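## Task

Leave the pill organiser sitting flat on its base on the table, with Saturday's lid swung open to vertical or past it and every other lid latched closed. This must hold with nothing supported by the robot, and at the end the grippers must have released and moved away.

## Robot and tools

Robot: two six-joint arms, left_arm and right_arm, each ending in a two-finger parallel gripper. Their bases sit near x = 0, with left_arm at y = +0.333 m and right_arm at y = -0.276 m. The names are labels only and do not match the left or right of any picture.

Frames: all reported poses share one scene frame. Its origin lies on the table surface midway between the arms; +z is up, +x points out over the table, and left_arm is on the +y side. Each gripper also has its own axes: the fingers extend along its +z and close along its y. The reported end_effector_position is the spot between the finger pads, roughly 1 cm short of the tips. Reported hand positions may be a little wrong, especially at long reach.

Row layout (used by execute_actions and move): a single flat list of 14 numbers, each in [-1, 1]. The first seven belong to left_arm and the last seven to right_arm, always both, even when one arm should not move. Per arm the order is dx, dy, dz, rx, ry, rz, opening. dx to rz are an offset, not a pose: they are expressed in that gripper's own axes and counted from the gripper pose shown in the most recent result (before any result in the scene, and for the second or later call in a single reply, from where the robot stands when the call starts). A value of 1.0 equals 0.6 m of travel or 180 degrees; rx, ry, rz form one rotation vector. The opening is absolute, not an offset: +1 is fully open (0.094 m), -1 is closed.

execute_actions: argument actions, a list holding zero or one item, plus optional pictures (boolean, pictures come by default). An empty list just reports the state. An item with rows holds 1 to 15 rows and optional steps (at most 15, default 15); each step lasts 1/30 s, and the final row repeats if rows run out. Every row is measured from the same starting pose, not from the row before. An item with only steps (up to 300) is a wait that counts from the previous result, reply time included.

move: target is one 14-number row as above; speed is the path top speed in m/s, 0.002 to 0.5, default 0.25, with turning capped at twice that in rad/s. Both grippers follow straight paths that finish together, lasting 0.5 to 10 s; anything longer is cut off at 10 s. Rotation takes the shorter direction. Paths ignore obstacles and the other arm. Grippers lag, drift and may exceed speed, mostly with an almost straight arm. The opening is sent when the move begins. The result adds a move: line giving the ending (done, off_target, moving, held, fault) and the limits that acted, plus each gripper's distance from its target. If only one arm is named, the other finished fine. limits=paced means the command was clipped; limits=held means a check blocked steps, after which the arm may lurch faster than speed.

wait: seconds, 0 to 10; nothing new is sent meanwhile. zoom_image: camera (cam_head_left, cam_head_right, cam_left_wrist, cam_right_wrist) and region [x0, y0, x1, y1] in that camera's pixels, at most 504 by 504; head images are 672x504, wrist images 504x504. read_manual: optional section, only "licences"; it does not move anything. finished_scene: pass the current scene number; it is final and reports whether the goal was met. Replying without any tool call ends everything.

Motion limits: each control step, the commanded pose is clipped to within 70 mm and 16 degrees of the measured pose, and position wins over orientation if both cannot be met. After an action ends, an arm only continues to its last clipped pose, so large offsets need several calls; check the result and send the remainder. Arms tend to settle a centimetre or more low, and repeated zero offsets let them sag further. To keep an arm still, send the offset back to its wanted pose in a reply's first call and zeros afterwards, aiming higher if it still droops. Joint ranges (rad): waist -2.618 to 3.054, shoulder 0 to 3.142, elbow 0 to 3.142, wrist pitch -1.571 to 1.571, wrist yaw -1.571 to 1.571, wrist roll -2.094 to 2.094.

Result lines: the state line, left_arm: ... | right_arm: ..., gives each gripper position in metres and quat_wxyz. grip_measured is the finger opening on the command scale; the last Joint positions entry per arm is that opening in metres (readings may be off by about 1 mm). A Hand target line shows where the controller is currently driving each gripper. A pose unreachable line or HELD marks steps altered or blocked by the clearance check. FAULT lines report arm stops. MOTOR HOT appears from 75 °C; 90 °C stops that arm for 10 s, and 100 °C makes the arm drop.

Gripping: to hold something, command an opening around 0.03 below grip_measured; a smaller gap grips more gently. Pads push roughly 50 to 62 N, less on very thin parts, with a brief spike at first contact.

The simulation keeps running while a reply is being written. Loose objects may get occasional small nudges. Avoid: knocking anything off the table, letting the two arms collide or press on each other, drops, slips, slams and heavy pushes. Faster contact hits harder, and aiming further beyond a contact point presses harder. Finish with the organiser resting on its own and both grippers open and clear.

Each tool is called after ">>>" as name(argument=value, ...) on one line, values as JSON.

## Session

>>> execute_actions(actions=[])

Scene clock: 0.00 s of 4800.00 s.
left_arm: end_effector_position=(+0.5107, +0.4771, +0.1081) grip_measured=+1.000 end_effector_quat_wxyz=(+0.074, -0.479, +0.774, -0.406) | right_arm: end_effector_position=(+0.0862, +0.1724, +0.1095) grip_measured=+1.000 end_effector_quat_wxyz=(+0.074, -0.310, +0.732, +0.603)
Joint positions: left_arm=[ 0.452  2.475  2.281 -1.13   0.824 -0.707  0.094] | right_arm=[ 1.003  1.84   0.736  0.744 -0.732  0.801  0.094]
Joint velocities: left_arm=[ 0.007  0.007  0.012  0.037 -0.022 -0.007  0.   ] | right_arm=[-0.007 -0.002  0.002 -0.022  0.081 -0.007  0.   ]
Hand target (left_arm): +0.514, +0.478, +0.126; +0.095, -0.466, +0.778, -0.411
Hand target (right_arm): +0.088, +0.176, +0.123; +0.088, -0.318, +0.718, +0.613
camera_calibration (this result's frames):
cam_left_wrist: T_world_to_cam=[[0.745452, -0.0285305, 0.665949, -0.441677], [-0.627381, -0.367511, 0.686534, 0.455471], [0.225157, -0.929581, -0.291861, 0.491891], [0, 0, 0, 1]] pos_world=[0.50425, 0.612042, 0.125001]
cam_right_wrist: T_world_to_cam=[[0.297832, -0.171718, -0.939047, 0.11109], [-0.777956, -0.613753, -0.134506, 0.235589], [-0.553246, 0.770597, -0.316384, 0.0663109], [0, 0, 0, 1]] pos_world=[0.186878, 0.112571, 0.156986]

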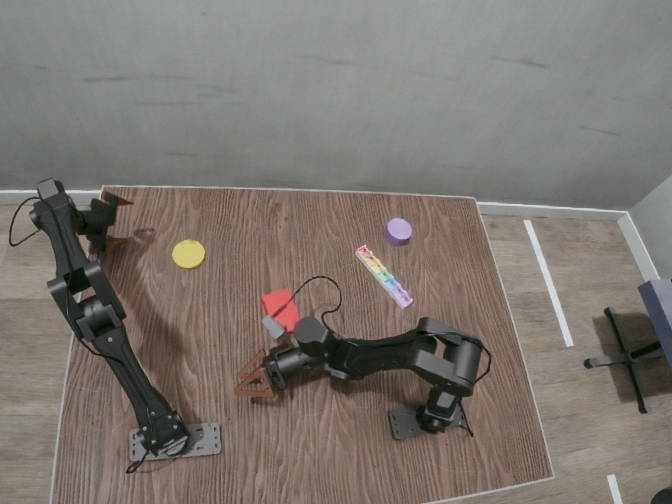

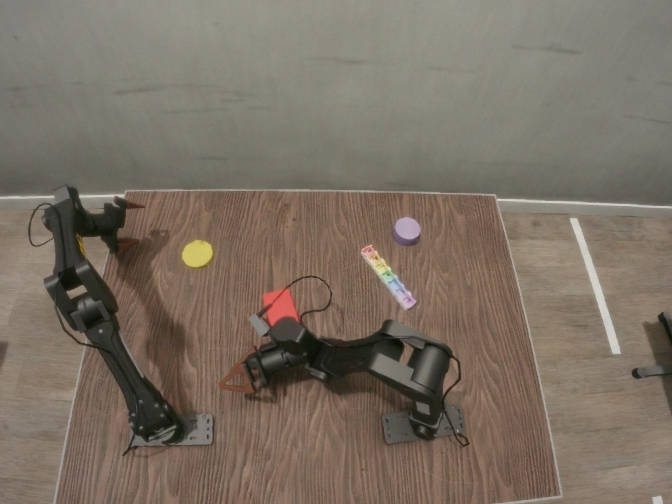

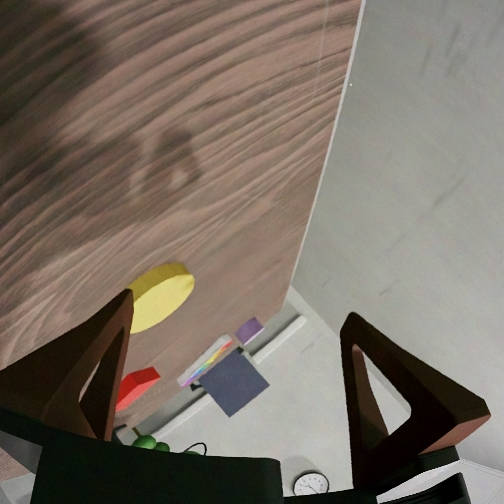

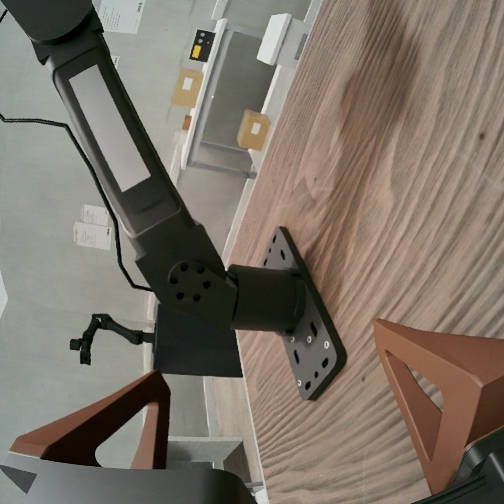

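>>> zoom_image(camera="cam_head_left", region=[340, 210, 440, 320])

>>> zoom_image(camera="cam_head_right", region=[345, 210, 445, 320])

Region (340, 210, 440, 320) of cam_head_left's 672x504 image, scaled by 4.582, with more detail than that image has; it fills the left 458 columns of this view, and the rest is white.

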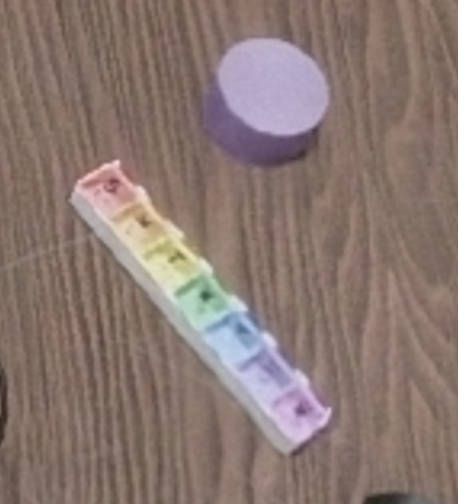

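Region (345, 210, 445, 320) of cam_head_right's 672x504 image, scaled by 4.582, with more detail than that image has; it fills the left 458 columns of this view, and the rest is white.

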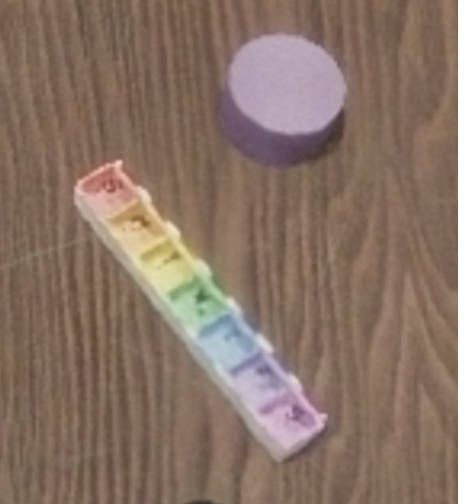

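>>> move(target=[0,0,0,0,0,0,1,-0.18,-0.107,-0.587,0.436,-0.173,0.481,1], speed=0.25)

Scene clock: 63.77 s of 4800.00 s.
left_arm: end_effector_position=(+0.5106, +0.4774, +0.1077) grip_measured=+1.000 end_effector_quat_wxyz=(+0.073, -0.481, +0.774, -0.405) | right_arm: end_effector_position=(+0.2938, -0.1162, +0.1891) grip_measured=+1.000 end_effector_quat_wxyz=(+0.000, +0.472, +0.881, +0.020)
Joint positions: left_arm=[ 0.452  2.475  2.281 -1.13   0.821 -0.709  0.094] | right_arm=[ 0.382  1.865  1.89  -1.563 -0.022  1.448  0.094]
Joint velocities: left_arm=[ 0.007  0.007 -0.002 -0.051  0.081  0.022  0.   ] | right_arm=[ 0.002 -0.017 -0.017 -0.11   0.051  0.007  0.   ]
Hand target (left_arm): +0.511, +0.477, +0.108; +0.074, -0.479, +0.774, -0.406
Hand target (right_arm): +0.297, -0.121, +0.200; +0.015, +0.477, +0.878, +0.021
Off the commanded pose (left_arm): 0.000 m, 0 deg.
Off the commanded pose (right_arm): 0.014 m, 3 deg.
joint sent to its limit (right arm) — the command would take joint 4 (wrist pitch) past its lower limit, so that joint was sent only as far as its limit.
After step 90, 56.03 s passed at rest.
move: off_target (right_arm)
camera_calibration (this result's frames):
cam_left_wrist: T_world_to_cam=[[0.74735, -0.0273352, 0.663868, -0.442696], [-0.624597, -0.369653, 0.687921, 0.455222], [0.226596, -0.928768, -0.293334, 0.491148], [0, 0, 0, 1]] pos_world=[0.503887, 0.612335, 0.124805]
cam_right_wrist: T_world_to_cam=[[-0.953117, -0.300316, -0.0371316, 0.256481], [-0.293654, 0.888315, 0.353077, 0.170723], [-0.0730504, 0.347428, -0.934857, 0.355449], [0, 0, 0, 1]] pos_world=[0.320556, -0.198123, 0.281539]

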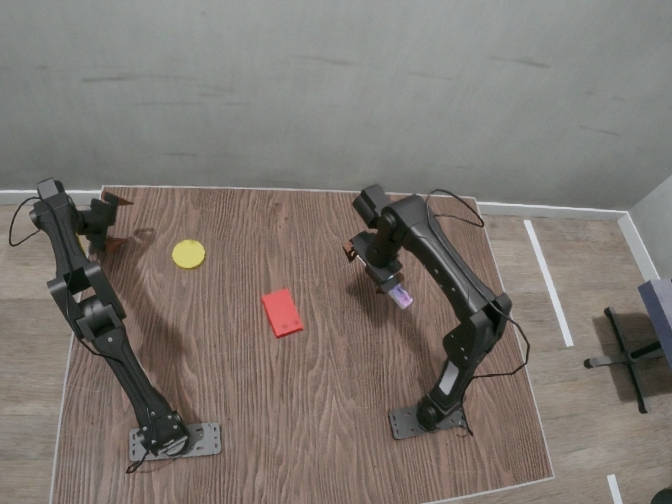

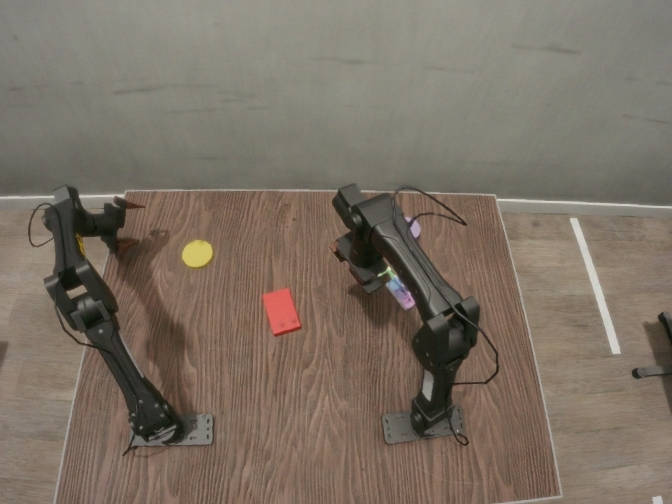

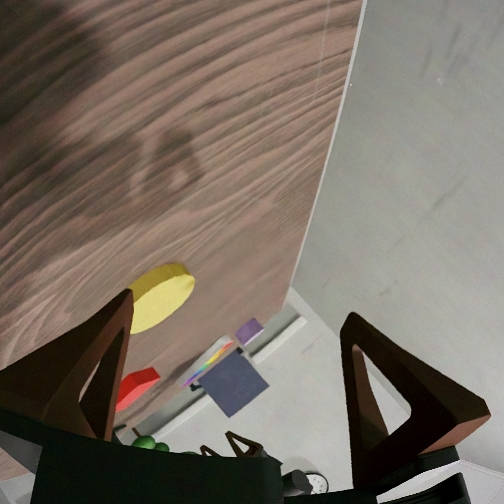

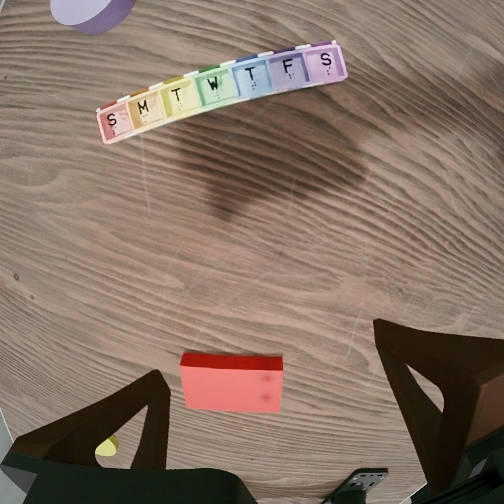

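>>> move(target=[0,0,0,0,0,0,1,-0.28,0.058,0.165,0,0,0,1], speed=0.25)

Scene clock: 68.40 s of 4800.00 s.
left_arm: end_effector_position=(+0.5106, +0.4777, +0.1074) grip_measured=+1.000 end_effector_quat_wxyz=(+0.073, -0.482, +0.774, -0.404) | right_arm: end_effector_position=(+0.4052, -0.2330, +0.0732) grip_measured=+1.000 end_effector_quat_wxyz=(-0.028, +0.478, +0.878, +0.001)
Joint positions: left_arm=[ 0.452  2.475  2.281 -1.13   0.819 -0.712  0.094] | right_arm=[ 0.005  2.231  1.968 -1.353 -0.032  1.082  0.094]
Joint velocities: left_arm=[-0.012 -0.022  0.002 -0.066  0.051 -0.007  0.   ] | right_arm=[-0.012 -0.012  0.007  0.007 -0.037 -0.037  0.   ]
Hand target (left_arm): +0.511, +0.477, +0.108; +0.073, -0.481, +0.774, -0.405
Hand target (right_arm): +0.417, -0.229, +0.089; -0.002, +0.472, +0.881, +0.020
Off the commanded pose (left_arm): 0.000 m, 0 deg.
Off the commanded pose (right_arm): 0.020 m, 4 deg.
After step 90, 0.27 s passed at rest.
move: off_target (right_arm)
camera_calibration (this result's frames):
cam_left_wrist: T_world_to_cam=[[0.749115, -0.025987, 0.66193, -0.443779], [-0.621966, -0.371512, 0.689302, 0.454875], [0.228002, -0.928064, -0.294468, 0.490406], [0, 0, 0, 1]] pos_world=[0.503545, 0.612587, 0.124614]
cam_right_wrist: T_world_to_cam=[[-0.956634, -0.289787, 0.0295897, 0.322282], [-0.259455, 0.893843, 0.365688, 0.334627], [-0.13242, 0.342152, -0.930267, 0.318373], [0, 0, 0, 1]] pos_world=[0.437286, -0.314643, 0.164267]

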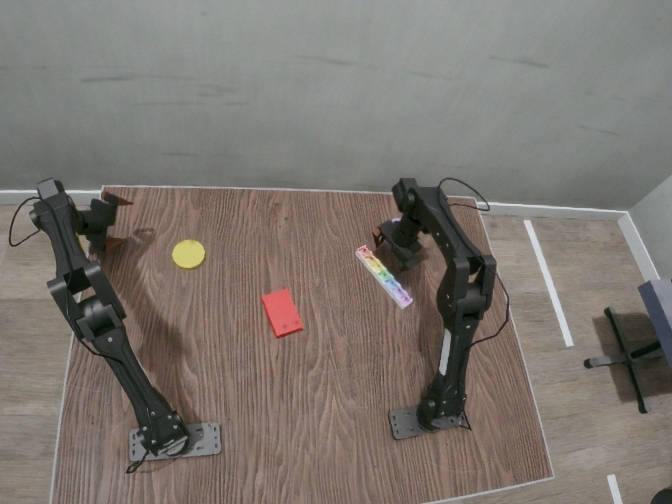

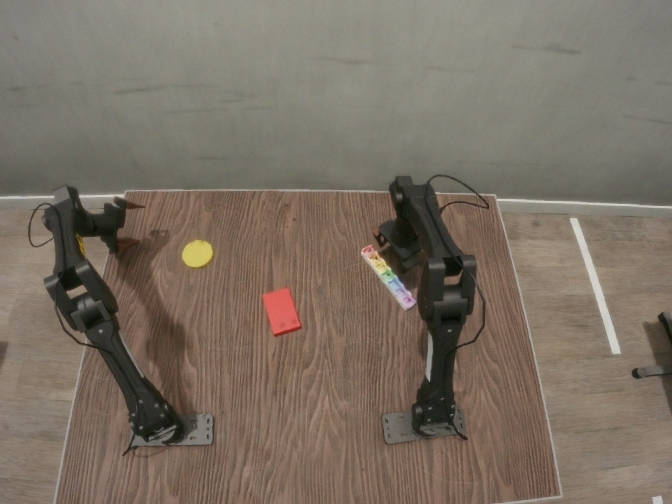

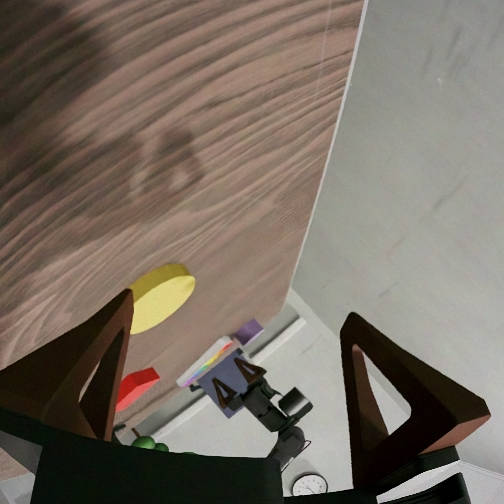

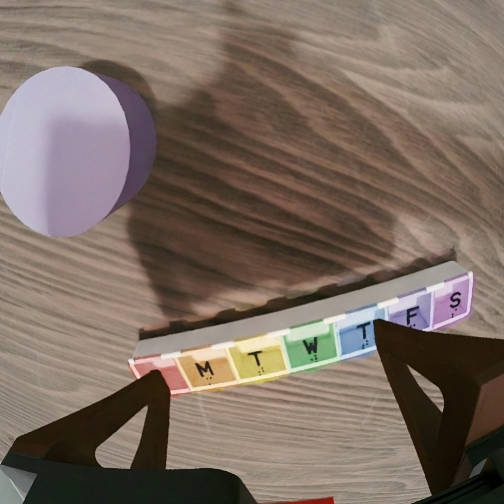

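>>> move(target=[0,0,0,0,0,0,1,-0.012,-0.037,0.055,0,0,0,1], speed=0.1)

Scene clock: 76.30 s of 4800.00 s.
left_arm: end_effector_position=(+0.5105, +0.4780, +0.1071) grip_measured=+1.000 end_effector_quat_wxyz=(+0.073, -0.484, +0.774, -0.403) | right_arm: end_effector_position=(+0.3863, -0.2468, +0.0337) grip_measured=+1.000 end_effector_quat_wxyz=(-0.043, +0.478, +0.877, -0.004)
Joint positions: left_arm=[ 0.452  2.475  2.281 -1.13   0.816 -0.714  0.094] | right_arm=[-0.028  2.198  1.754 -1.204 -0.038  1.05   0.094]
Joint velocities: left_arm=[ 0.002 -0.002 -0.022 -0.066 -0.095 -0.022  0.   ] | right_arm=[ 0.007  0.012 -0.002 -0.007  0.051  0.007  0.   ]
Hand target (left_arm): +0.511, +0.478, +0.107; +0.073, -0.482, +0.774, -0.404
Hand target (right_arm): +0.389, -0.250, +0.040; -0.028, +0.478, +0.878, +0.001
Off the commanded pose (left_arm): 0.000 m, 0 deg.
Off the commanded pose (right_arm): 0.008 m, 2 deg.
After step 90, 3.87 s passed at rest.
move: done
camera_calibration (this result's frames):
cam_left_wrist: T_world_to_cam=[[0.750846, -0.0250905, 0.660001, -0.44459], [-0.619408, -0.373626, 0.690462, 0.454756], [0.229269, -0.92724, -0.296076, 0.48976], [0, 0, 0, 1]] pos_world=[0.503211, 0.612878, 0.124445]
cam_right_wrist: T_world_to_cam=[[-0.955611, -0.288883, 0.0579188, 0.300271], [-0.246676, 0.891958, 0.378896, 0.350666], [-0.161118, 0.34779, -0.923625, 0.296084], [0, 0, 0, 1]] pos_world=[0.421147, -0.329011, 0.123213]

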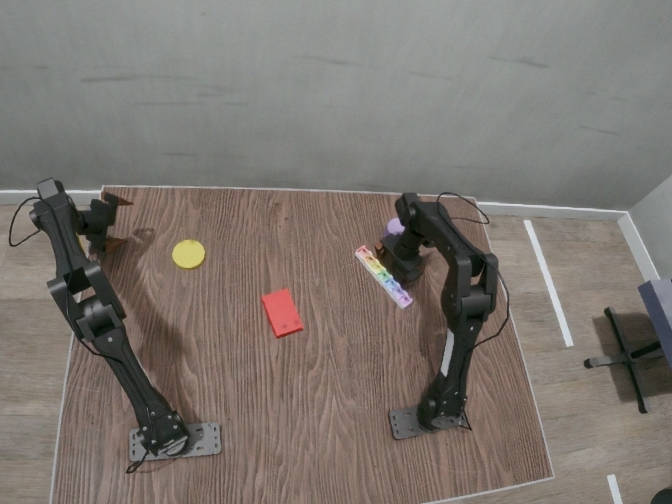

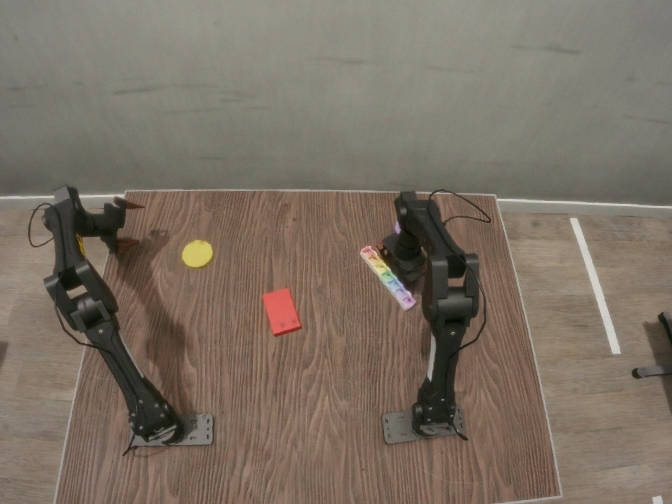

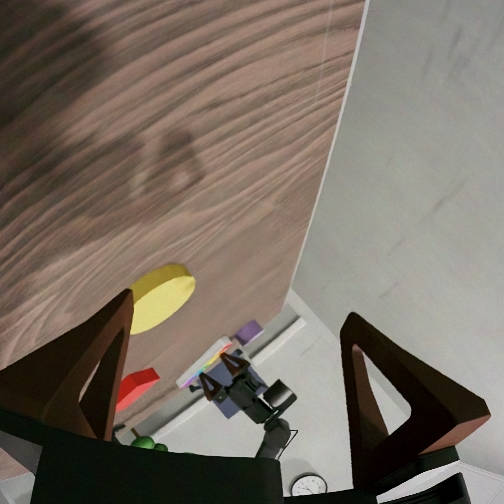

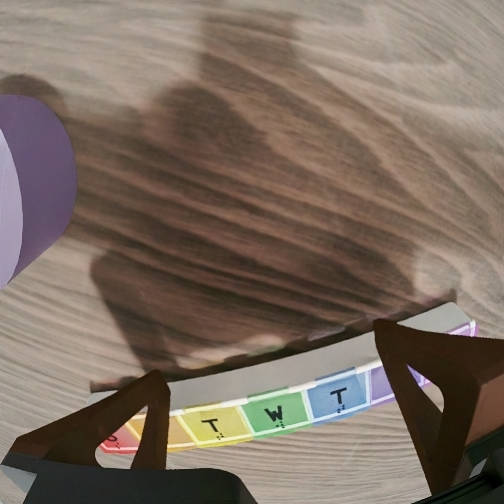

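>>> execute_actions(actions=[{"rows":[[0,0,0,0,0,0,1,0,0,0.012,0,0,0,1]],"steps":10}], pictures=false)

>>> move(target=[0,0,0,0,0,0,1,0.30,0,0.015,0,0,0,1], speed=0.06)

Scene clock: 82.60 s of 4800.00 s.
left_arm: end_effector_position=(+0.5104, +0.4783, +0.1068) grip_measured=+1.000 end_effector_quat_wxyz=(+0.072, -0.485, +0.773, -0.402) | right_arm: end_effector_position=(+0.3875, -0.2469, +0.0296) grip_measured=+1.000 end_effector_quat_wxyz=(-0.044, +0.478, +0.877, -0.005)
Joint positions: left_arm=[ 0.452  2.475  2.281 -1.13   0.814 -0.717  0.094] | right_arm=[-0.028  2.209  1.754 -1.196 -0.038  1.049  0.094]
Joint velocities: left_arm=[ 0.002 -0.002  0.017  0.066  0.007 -0.051  0.   ] | right_arm=[-0.007 -0.007 -0.002  0.037  0.037 -0.022  0.   ]
Hand target (left_arm): +0.510, +0.478, +0.107; +0.073, -0.484, +0.774, -0.403
Hand target (right_arm): +0.386, -0.247, +0.027; -0.043, +0.478, +0.877, -0.004
Off the commanded pose (left_arm): 0.000 m, 0 deg.
Off the commanded pose (right_arm): 0.004 m, 0 deg.
Steps of this call (steps 1 to 90: nothing new was sent; then 2.97 s passed at rest; steps 91 to 100: all 10 steps of this action). Readings (end_effector_position):
91: left_arm (+0.5105, +0.4781, +0.1070) | right_arm (+0.3868, -0.2468, +0.0337)
92: left_arm (+0.5105, +0.4781, +0.1070) | right_arm (+0.3870, -0.2468, +0.0333)
94: left_arm (+0.5104, +0.4781, +0.1070) | right_arm (+0.3874, -0.2468, +0.0323)
98: left_arm (+0.5104, +0.4782, +0.1069) | right_arm (+0.3875, -0.2468, +0.0299)
100: the state above

Scene clock: 86.17 s of 4800.00 s.
left_arm: end_effector_position=(+0.5103, +0.4786, +0.1065) grip_measured=+1.000 end_effector_quat_wxyz=(+0.072, -0.486, +0.773, -0.401) | right_arm: end_effector_position=(+0.2912, -0.1006, +0.0260) grip_measured=+1.000 end_effector_quat_wxyz=(-0.047, +0.476, +0.878, -0.018)
Joint positions: left_arm=[ 0.452  2.475  2.281 -1.13   0.811 -0.719  0.094] | right_arm=[ 0.406  2.022  1.448 -1.078 -0.059  1.479  0.094]
Joint velocities: left_arm=[ 0.007 -0.002 -0.012  0.007 -0.022 -0.125  0.   ] | right_arm=[ 0.012  0.002  0.007 -0.051  0.066  0.037  0.   ]
Hand target (left_arm): +0.510, +0.478, +0.107; +0.072, -0.485, +0.773, -0.402
Hand target (right_arm): +0.291, -0.098, +0.033; -0.041, +0.478, +0.877, -0.005
Off the commanded pose (left_arm): 0.000 m, 0 deg.
Off the commanded pose (right_arm): 0.009 m, 2 deg.
move: done
camera_calibration (this result's frames):
cam_left_wrist: T_world_to_cam=[[0.75418, -0.0226722, 0.656277, -0.446548], [-0.614354, -0.377312, 0.692968, 0.454189], [0.23191, -0.925809, -0.29849, 0.488367], [0, 0, 0, 1]] pos_world=[0.502553, 0.613381, 0.124093]
cam_right_wrist: T_world_to_cam=[[-0.952693, -0.292408, 0.0829096, 0.250245], [-0.243738, 0.897992, 0.366337, 0.199745], [-0.181572, 0.328799, -0.926781, 0.226906], [0, 0, 0, 1]] pos_world=[0.328292, -0.180802, 0.116371]

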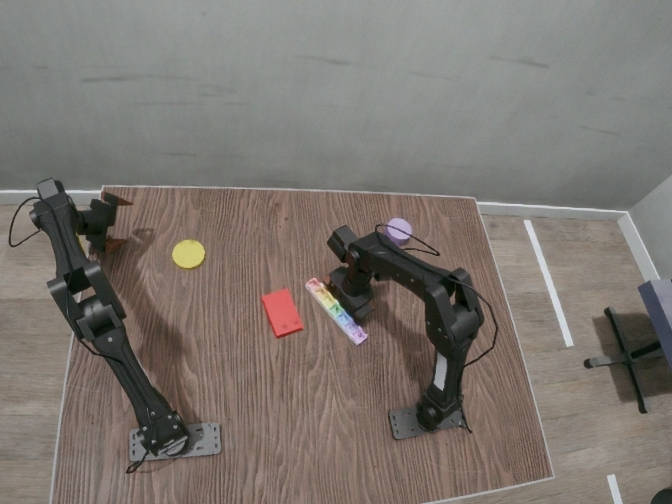

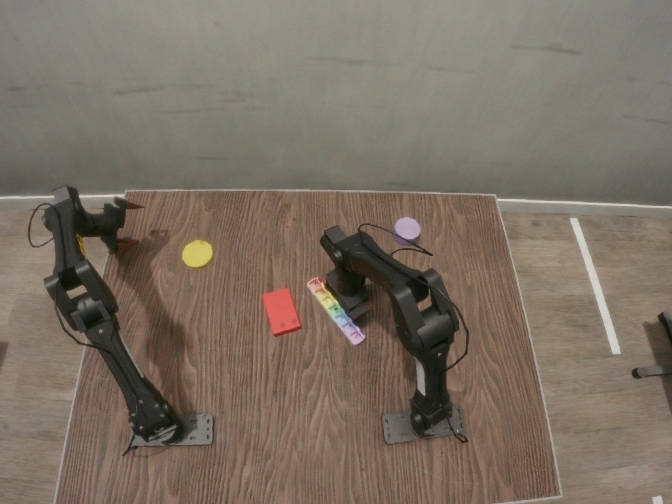

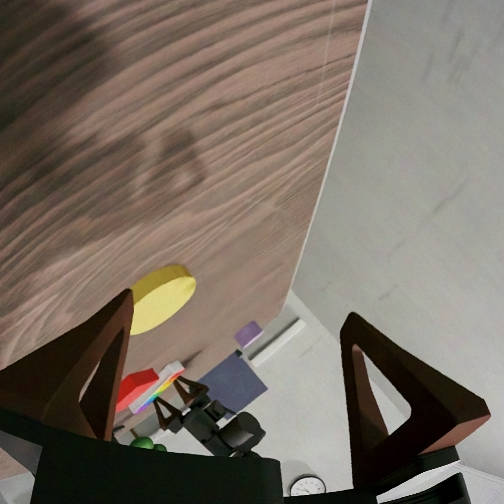

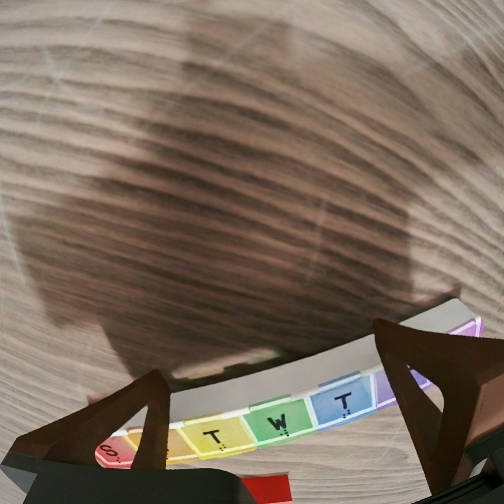

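>>> move(target=[0,0,0,0,0,0,1,-0.01,0,-0.09,0,0,0,1], speed=0.15)

>>> move(target=[0,0,0,0,0,0,1,0.055,-0.175,-0.01,-0.025,0.059,0,1], speed=0.15)

Scene clock: 120.10 s of 4800.00 s.
left_arm: end_effector_position=(+0.5103, +0.4788, +0.1062) grip_measured=+1.000 end_effector_quat_wxyz=(+0.072, -0.487, +0.773, -0.400) | right_arm: end_effector_position=(+0.2928, -0.1070, +0.0620) grip_measured=+1.000 end_effector_quat_wxyz=(-0.058, +0.475, +0.878, -0.032)
Joint positions: left_arm=[ 0.452  2.475  2.281 -1.13   0.809 -0.722  0.094] | right_arm=[ 0.388  2.013  1.578 -1.254 -0.059  1.458  0.094]
Joint velocities: left_arm=[-0.012 -0.022 -0.007 -0.007  0.066  0.007  0.   ] | right_arm=[-0.007  0.002 -0.007 -0.007  0.022 -0.022  0.   ]
Hand target (left_arm): +0.510, +0.479, +0.107; +0.072, -0.486, +0.773, -0.401
Hand target (right_arm): +0.299, -0.107, +0.079; -0.047, +0.476, +0.878, -0.018
Off the commanded pose (left_arm): 0.000 m, 0 deg.
Off the commanded pose (right_arm): 0.019 m, 2 deg.
After step 90, 29.87 s passed at rest.
move: off_target (right_arm)
camera_calibration (this result's frames):
cam_left_wrist: T_world_to_cam=[[0.755761, -0.021611, 0.654491, -0.447423], [-0.611939, -0.379141, 0.694106, 0.45397], [0.233144, -0.925087, -0.299765, 0.487718], [0, 0, 0, 1]] pos_world=[0.502238, 0.613631, 0.123932]
cam_right_wrist: T_world_to_cam=[[-0.94878, -0.293407, 0.117173, 0.243474], [-0.234486, 0.90251, 0.361237, 0.190826], [-0.211739, 0.315259, -0.925083, 0.269948], [0, 0, 0, 1]] pos_world=[0.332908, -0.185889, 0.152262]

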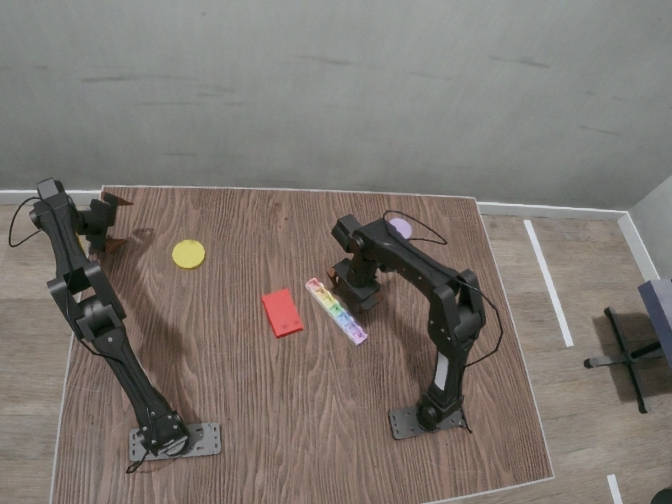

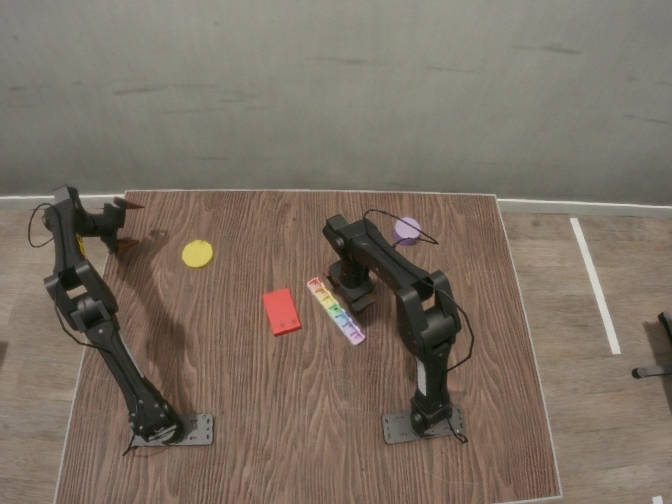

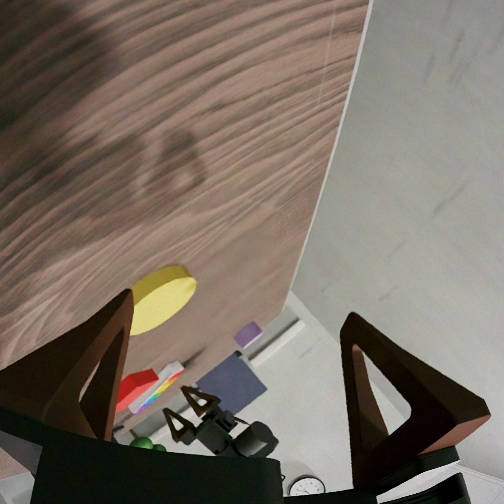

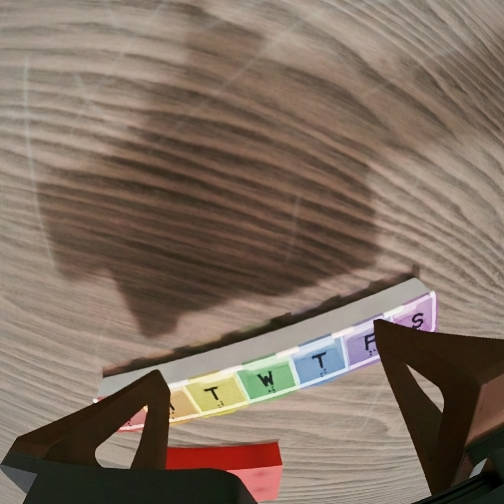

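Scene clock: 121.30 s of 4800.00 s.
left_arm: end_effector_position=(+0.5102, +0.4791, +0.1059) grip_measured=+1.000 end_effector_quat_wxyz=(+0.071, -0.489, +0.772, -0.399) | right_arm: end_effector_position=(+0.1878, -0.1366, +0.0767) grip_measured=+1.000 end_effector_quat_wxyz=(-0.123, +0.477, +0.869, +0.035)
Joint positions: left_arm=[ 0.452  2.475  2.281 -1.13   0.807 -0.724  0.094] | right_arm=[ 0.344  1.577  1.081 -1.17  -0.239  1.419  0.094]
Joint velocities: left_arm=[ 0.017 -0.007 -0.017 -0.007 -0.081 -0.066  0.   ] | right_arm=[ 0.002  0.002 -0.002 -0.037 -0.007  0.037  0.   ]
Hand target (left_arm): +0.510, +0.479, +0.106; +0.072, -0.488, +0.773, -0.400
Hand target (right_arm): +0.188, -0.137, +0.078; -0.121, +0.478, +0.869, +0.046
Off the commanded pose (left_arm): 0.000 m, 0 deg.
Off the commanded pose (right_arm): 0.005 m, 1 deg.
move: done
camera_calibration (this result's frames):
cam_left_wrist: T_world_to_cam=[[0.757475, -0.0202246, 0.652551, -0.448506], [-0.609276, -0.380992, 0.695433, 0.453617], [0.234552, -0.924357, -0.300914, 0.486964], [0, 0, 0, 1]] pos_world=[0.501892, 0.613883, 0.123747]
cam_right_wrist: T_world_to_cam=[[-0.949598, -0.291562, 0.115132, 0.134053], [-0.190555, 0.828534, 0.526517, 0.156595], [-0.248903, 0.478041, -0.842333, 0.293533], [0, 0, 0, 1]] pos_world=[0.230197, -0.23098, 0.149369]

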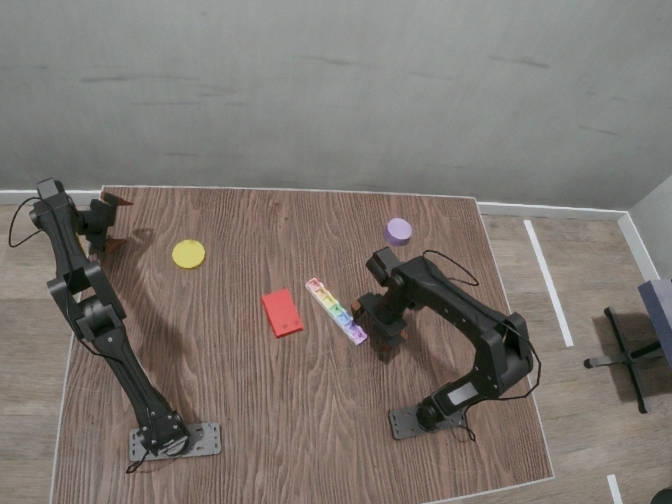

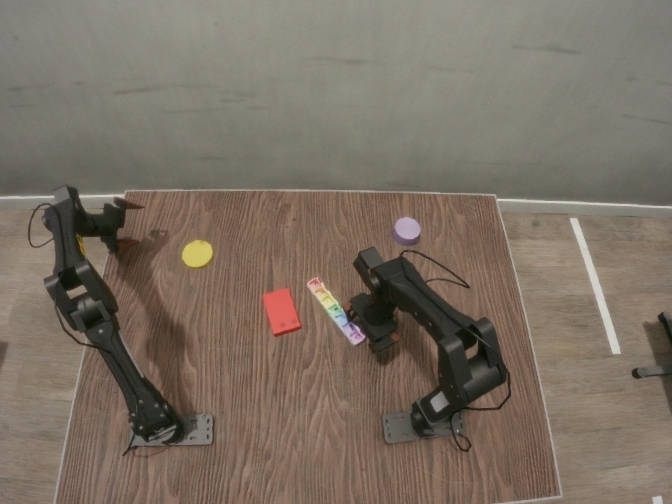

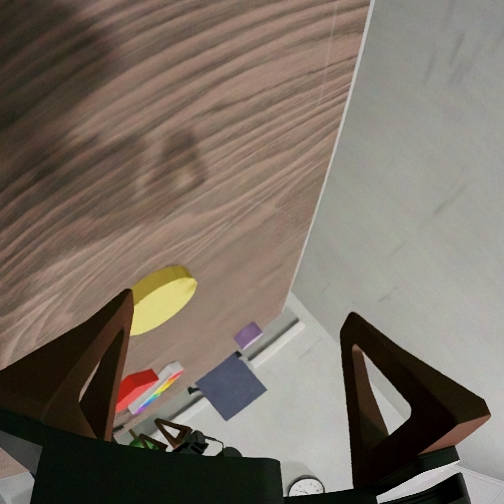

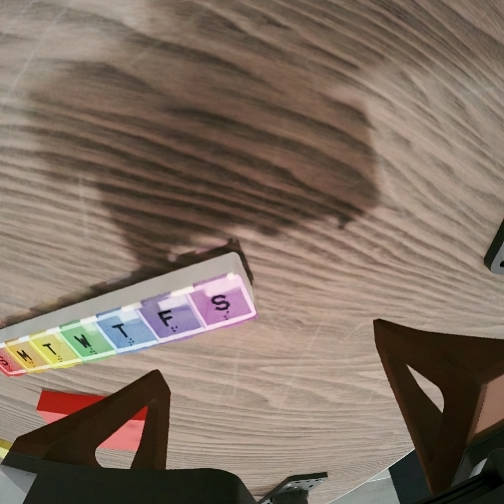

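>>> move(target=[0,0,0,0,0,0,1,-0.012,-0.005,0.035,0,0,0,1], speed=0.08)

Scene clock: 133.63 s of 4800.00 s.
left_arm: end_effector_position=(+0.5101, +0.4794, +0.1057) grip_measured=+1.000 end_effector_quat_wxyz=(+0.071, -0.490, +0.772, -0.398) | right_arm: end_effector_position=(+0.1853, -0.1374, +0.0587) grip_measured=+1.000 end_effector_quat_wxyz=(-0.124, +0.475, +0.870, +0.035)
Joint positions: left_arm=[ 0.452  2.475  2.281 -1.13   0.804 -0.727  0.094] | right_arm=[ 0.344  1.588  1.018 -1.095 -0.241  1.414  0.094]
Joint velocities: left_arm=[-0.007 -0.002 -0.002 -0.007  0.022 -0.051  0.   ] | right_arm=[ 0.002 -0.002 -0.012  0.022 -0.007  0.051  0.   ]
Hand target (left_arm): +0.510, +0.479, +0.106; +0.071, -0.489, +0.772, -0.399
Hand target (right_arm): +0.185, -0.140, +0.055; -0.123, +0.477, +0.869, +0.035
Off the commanded pose (left_arm): 0.000 m, 0 deg.
Off the commanded pose (right_arm): 0.005 m, 0 deg.
After step 90, 8.43 s passed at rest.
move: done
camera_calibration (this result's frames):
cam_left_wrist: T_world_to_cam=[[0.759037, -0.0191493, 0.650765, -0.449382], [-0.60685, -0.382818, 0.696551, 0.453397], [0.235786, -0.923625, -0.302194, 0.486311], [0, 0, 0, 1]] pos_world=[0.501576, 0.614133, 0.123588]
cam_right_wrist: T_world_to_cam=[[-0.948415, -0.295511, 0.114811, 0.132779], [-0.193562, 0.826558, 0.528521, 0.166403], [-0.251082, 0.479035, -0.841121, 0.278588], [0, 0, 0, 1]] pos_world=[0.228087, -0.231757, 0.131134]

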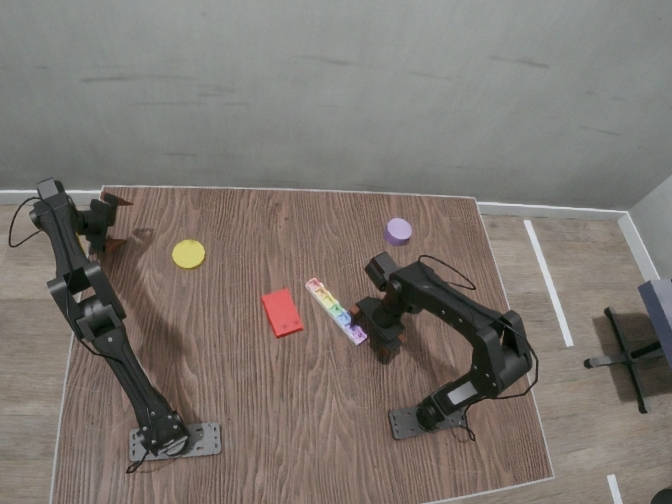

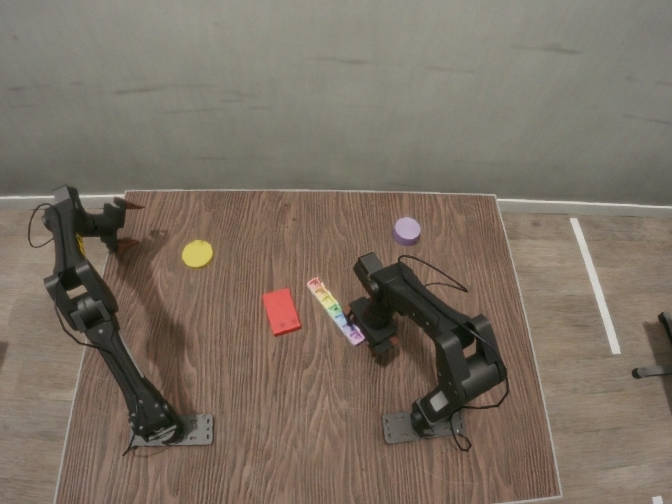

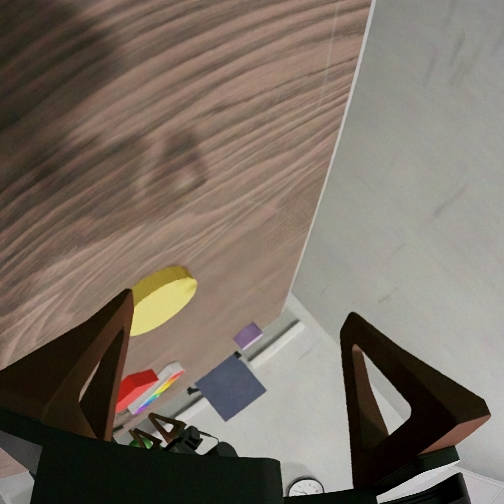

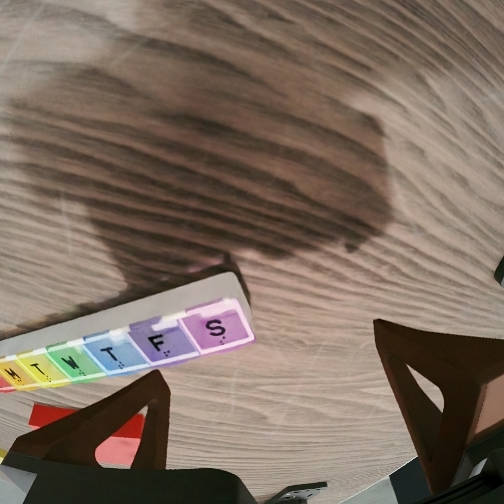

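>>> move(target=[0.988,0.204,0.095,0.137,-0.025,0.644,0,0,0.02,0,0,0,0,1], speed=0.25)

Scene clock: 172.17 s of 4800.00 s.
left_arm: end_effector_position=(+0.1415, -0.0024, +0.1388) grip_measured=+0.002 end_effector_quat_wxyz=(+0.461, +0.402, +0.745, -0.268) | right_arm: end_effector_position=(+0.1838, -0.1381, +0.0514) grip_measured=+1.000 end_effector_quat_wxyz=(-0.133, +0.477, +0.869, +0.023)
Joint positions: left_arm=[-1.299  1.2    0.473  0.27  -0.198 -0.128  0.047] | right_arm=[ 0.344  1.621  1.018 -1.093 -0.241  1.415  0.094]
Joint velocities: left_arm=[-0.012 -0.002 -0.012 -0.022 -0.125  0.007 -0.   ] | right_arm=[-0.012 -0.007 -0.017  0.022  0.007  0.022  0.   ]
Hand target (left_arm): +0.144, -0.013, +0.156; +0.479, +0.396, +0.733, -0.277
Hand target (right_arm): +0.195, -0.131, +0.058; -0.124, +0.475, +0.870, +0.036
Off the commanded pose (left_arm): 0.016 m, 3 deg.
Off the commanded pose (right_arm): 0.015 m, 2 deg.
After step 90, 30.77 s passed at rest.
move: off_target (left_arm, right_arm)
camera_calibration (this result's frames):
cam_left_wrist: T_world_to_cam=[[-0.803448, -0.553956, 0.218181, 0.0795208], [-0.581233, 0.650405, -0.48902, 0.185586], [0.12899, -0.519717, -0.844545, 0.229547], [0, 0, 0, 1]] pos_world=[0.14215, 0.0426446, 0.267268]
cam_right_wrist: T_world_to_cam=[[-0.944804, -0.29347, 0.14567, 0.130021], [-0.178242, 0.833458, 0.523046, 0.168964], [-0.274908, 0.468212, -0.839764, 0.275193], [0, 0, 0, 1]] pos_world=[0.228613, -0.231516, 0.123781]

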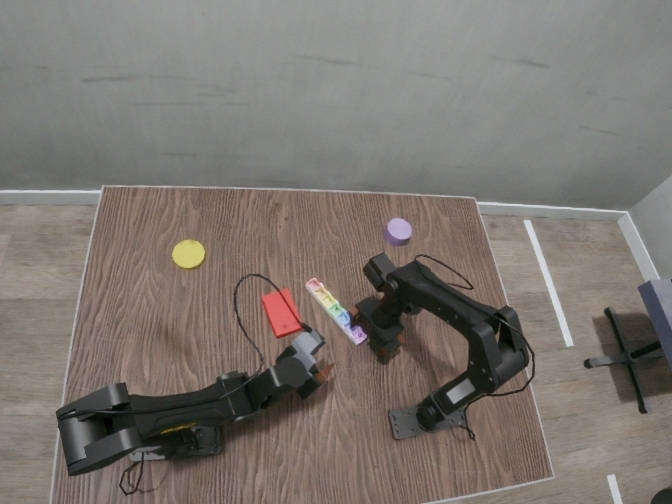

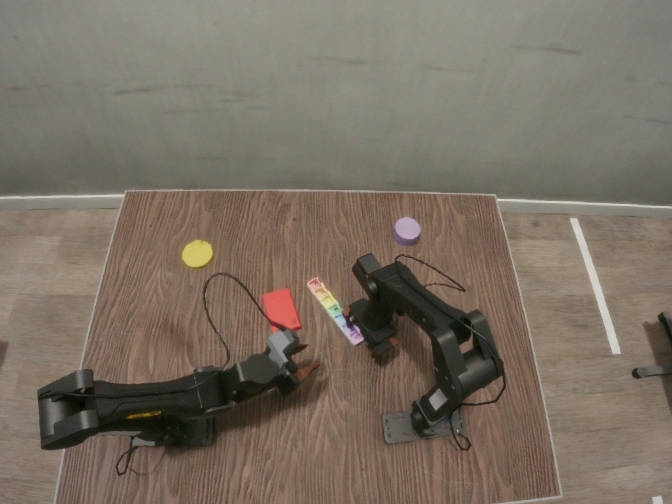

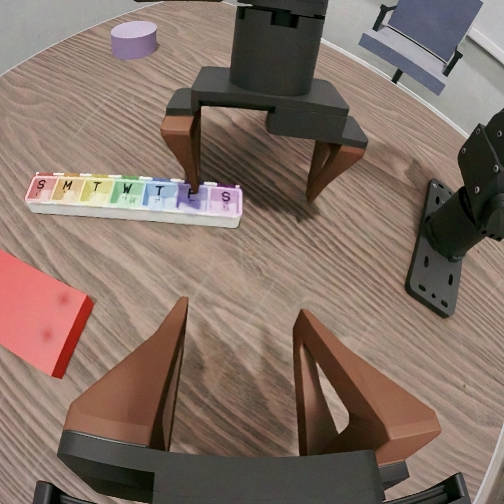

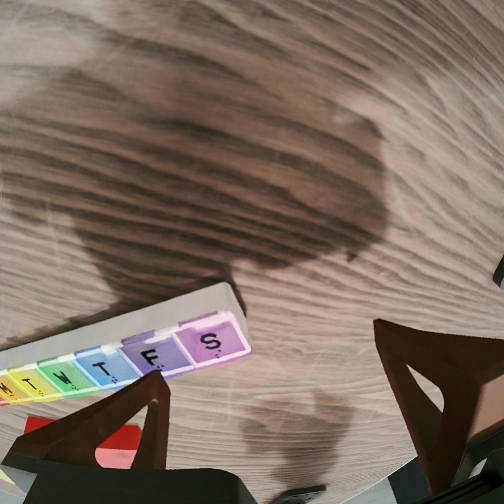

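>>> move(target=[0.029,0.008,0.166,0,0,0.5,-0.5,0,0,0.045,0,0,0,1], speed=0.2)

Scene clock: 195.73 s of 4800.00 s.
left_arm: end_effector_position=(+0.1819, -0.0577, +0.0639) grip_measured=-0.498 end_effector_quat_wxyz=(+0.495, +0.823, +0.242, +0.138) | right_arm: end_effector_position=(+0.1891, -0.1295, +0.0389) grip_measured=+1.000 end_effector_quat_wxyz=(-0.127, +0.476, +0.869, +0.044)
Joint positions: left_arm=[-1.228  1.73   0.59   0.643 -0.137  1.483  0.024] | right_arm=[ 0.356  1.632  0.978 -0.998 -0.257  1.428  0.094]
Joint velocities: left_arm=[-0.007 -0.002  0.007 -0.051 -0.066 -0.037  0.   ] | right_arm=[ 0.002 -0.022 -0.012 -0.051  0.022  0.037  0.   ]
Hand target (left_arm): +0.189, -0.068, +0.077; +0.515, +0.811, +0.242, +0.138
Hand target (right_arm): +0.178, -0.134, +0.026; -0.133, +0.477, +0.869, +0.023
Off the commanded pose (left_arm): 0.021 m, 3 deg.
Off the commanded pose (right_arm): 0.018 m, 3 deg.
After step 90, 16.10 s passed at rest.
move: off_target (left_arm, right_arm)
camera_calibration (this result's frames):
cam_left_wrist: T_world_to_cam=[[-0.43787, 0.321157, -0.839719, 0.14923], [0.393511, 0.90826, 0.142175, 0.0056428], [0.808344, -0.268184, -0.524078, 0.00278437], [0, 0, 0, 1]] pos_world=[0.060872, -0.0523046, 0.125968]
cam_right_wrist: T_world_to_cam=[[-0.949784, -0.29405, 0.106981, 0.141754], [-0.192112, 0.817859, 0.542402, 0.169135], [-0.246988, 0.494613, -0.83328, 0.260094], [0, 0, 0, 1]] pos_world=[0.231369, -0.225291, 0.109827]

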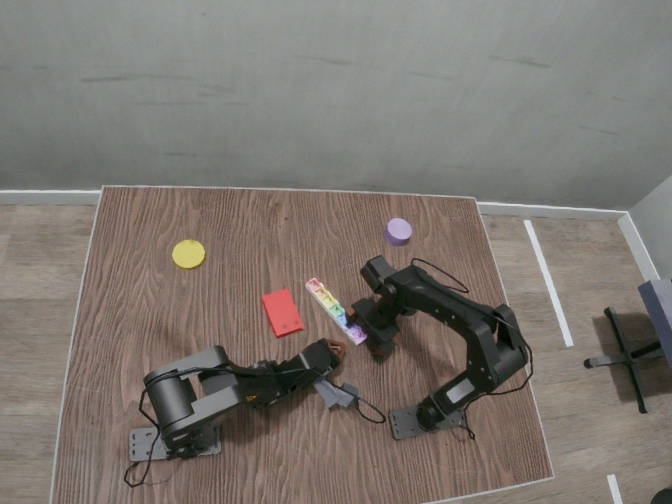

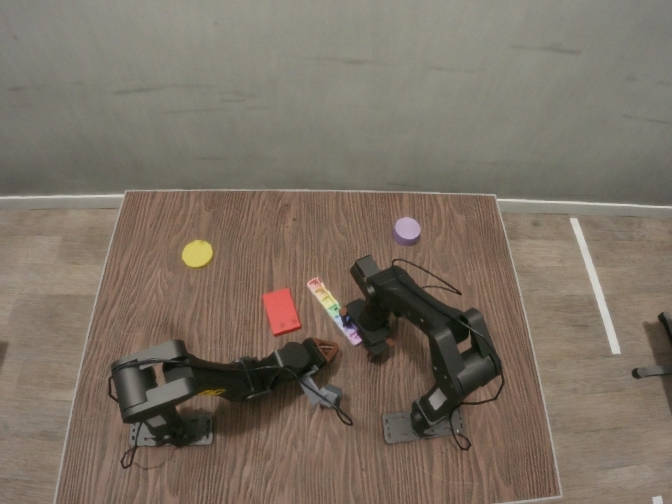

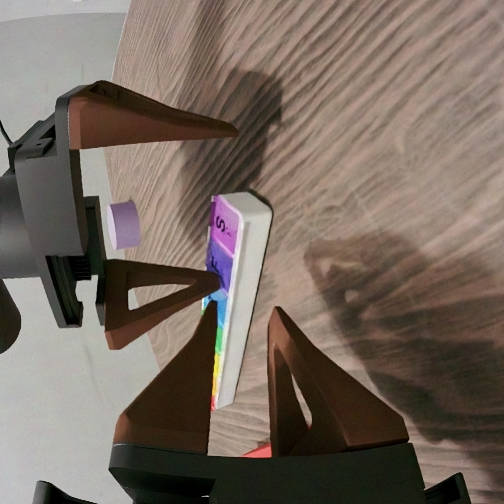

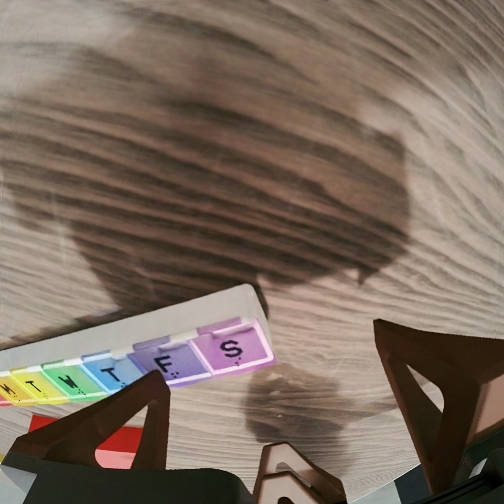

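>>> zoom_image(camera="cam_right_wrist", region=[80, 300, 340, 500])

>>> zoom_image(camera="cam_left_wrist", region=[170, 170, 330, 350])

Region (80, 300, 340, 500) of cam_right_wrist's 504x504 image, scaled by 1.938, with more detail than that image has; it fills the top 388 rows of this view, and the rest is white.

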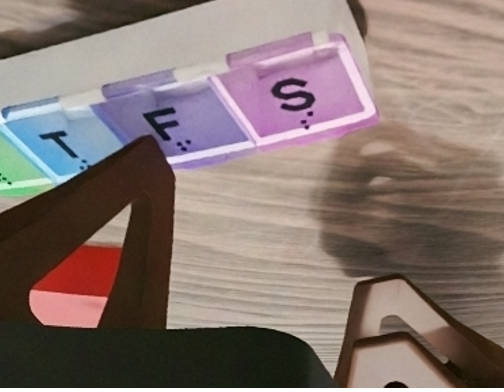

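Region (170, 170, 330, 350) of cam_left_wrist's 504x504 image, scaled by 2.800, with more detail than that image has.

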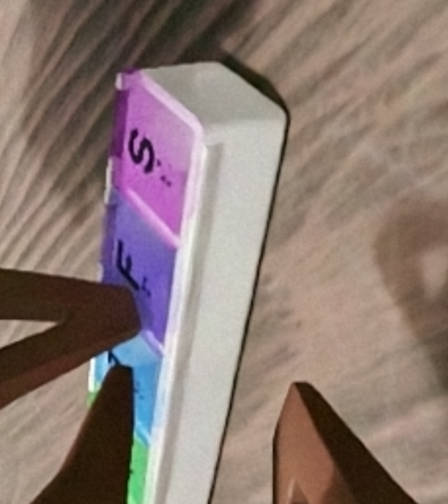

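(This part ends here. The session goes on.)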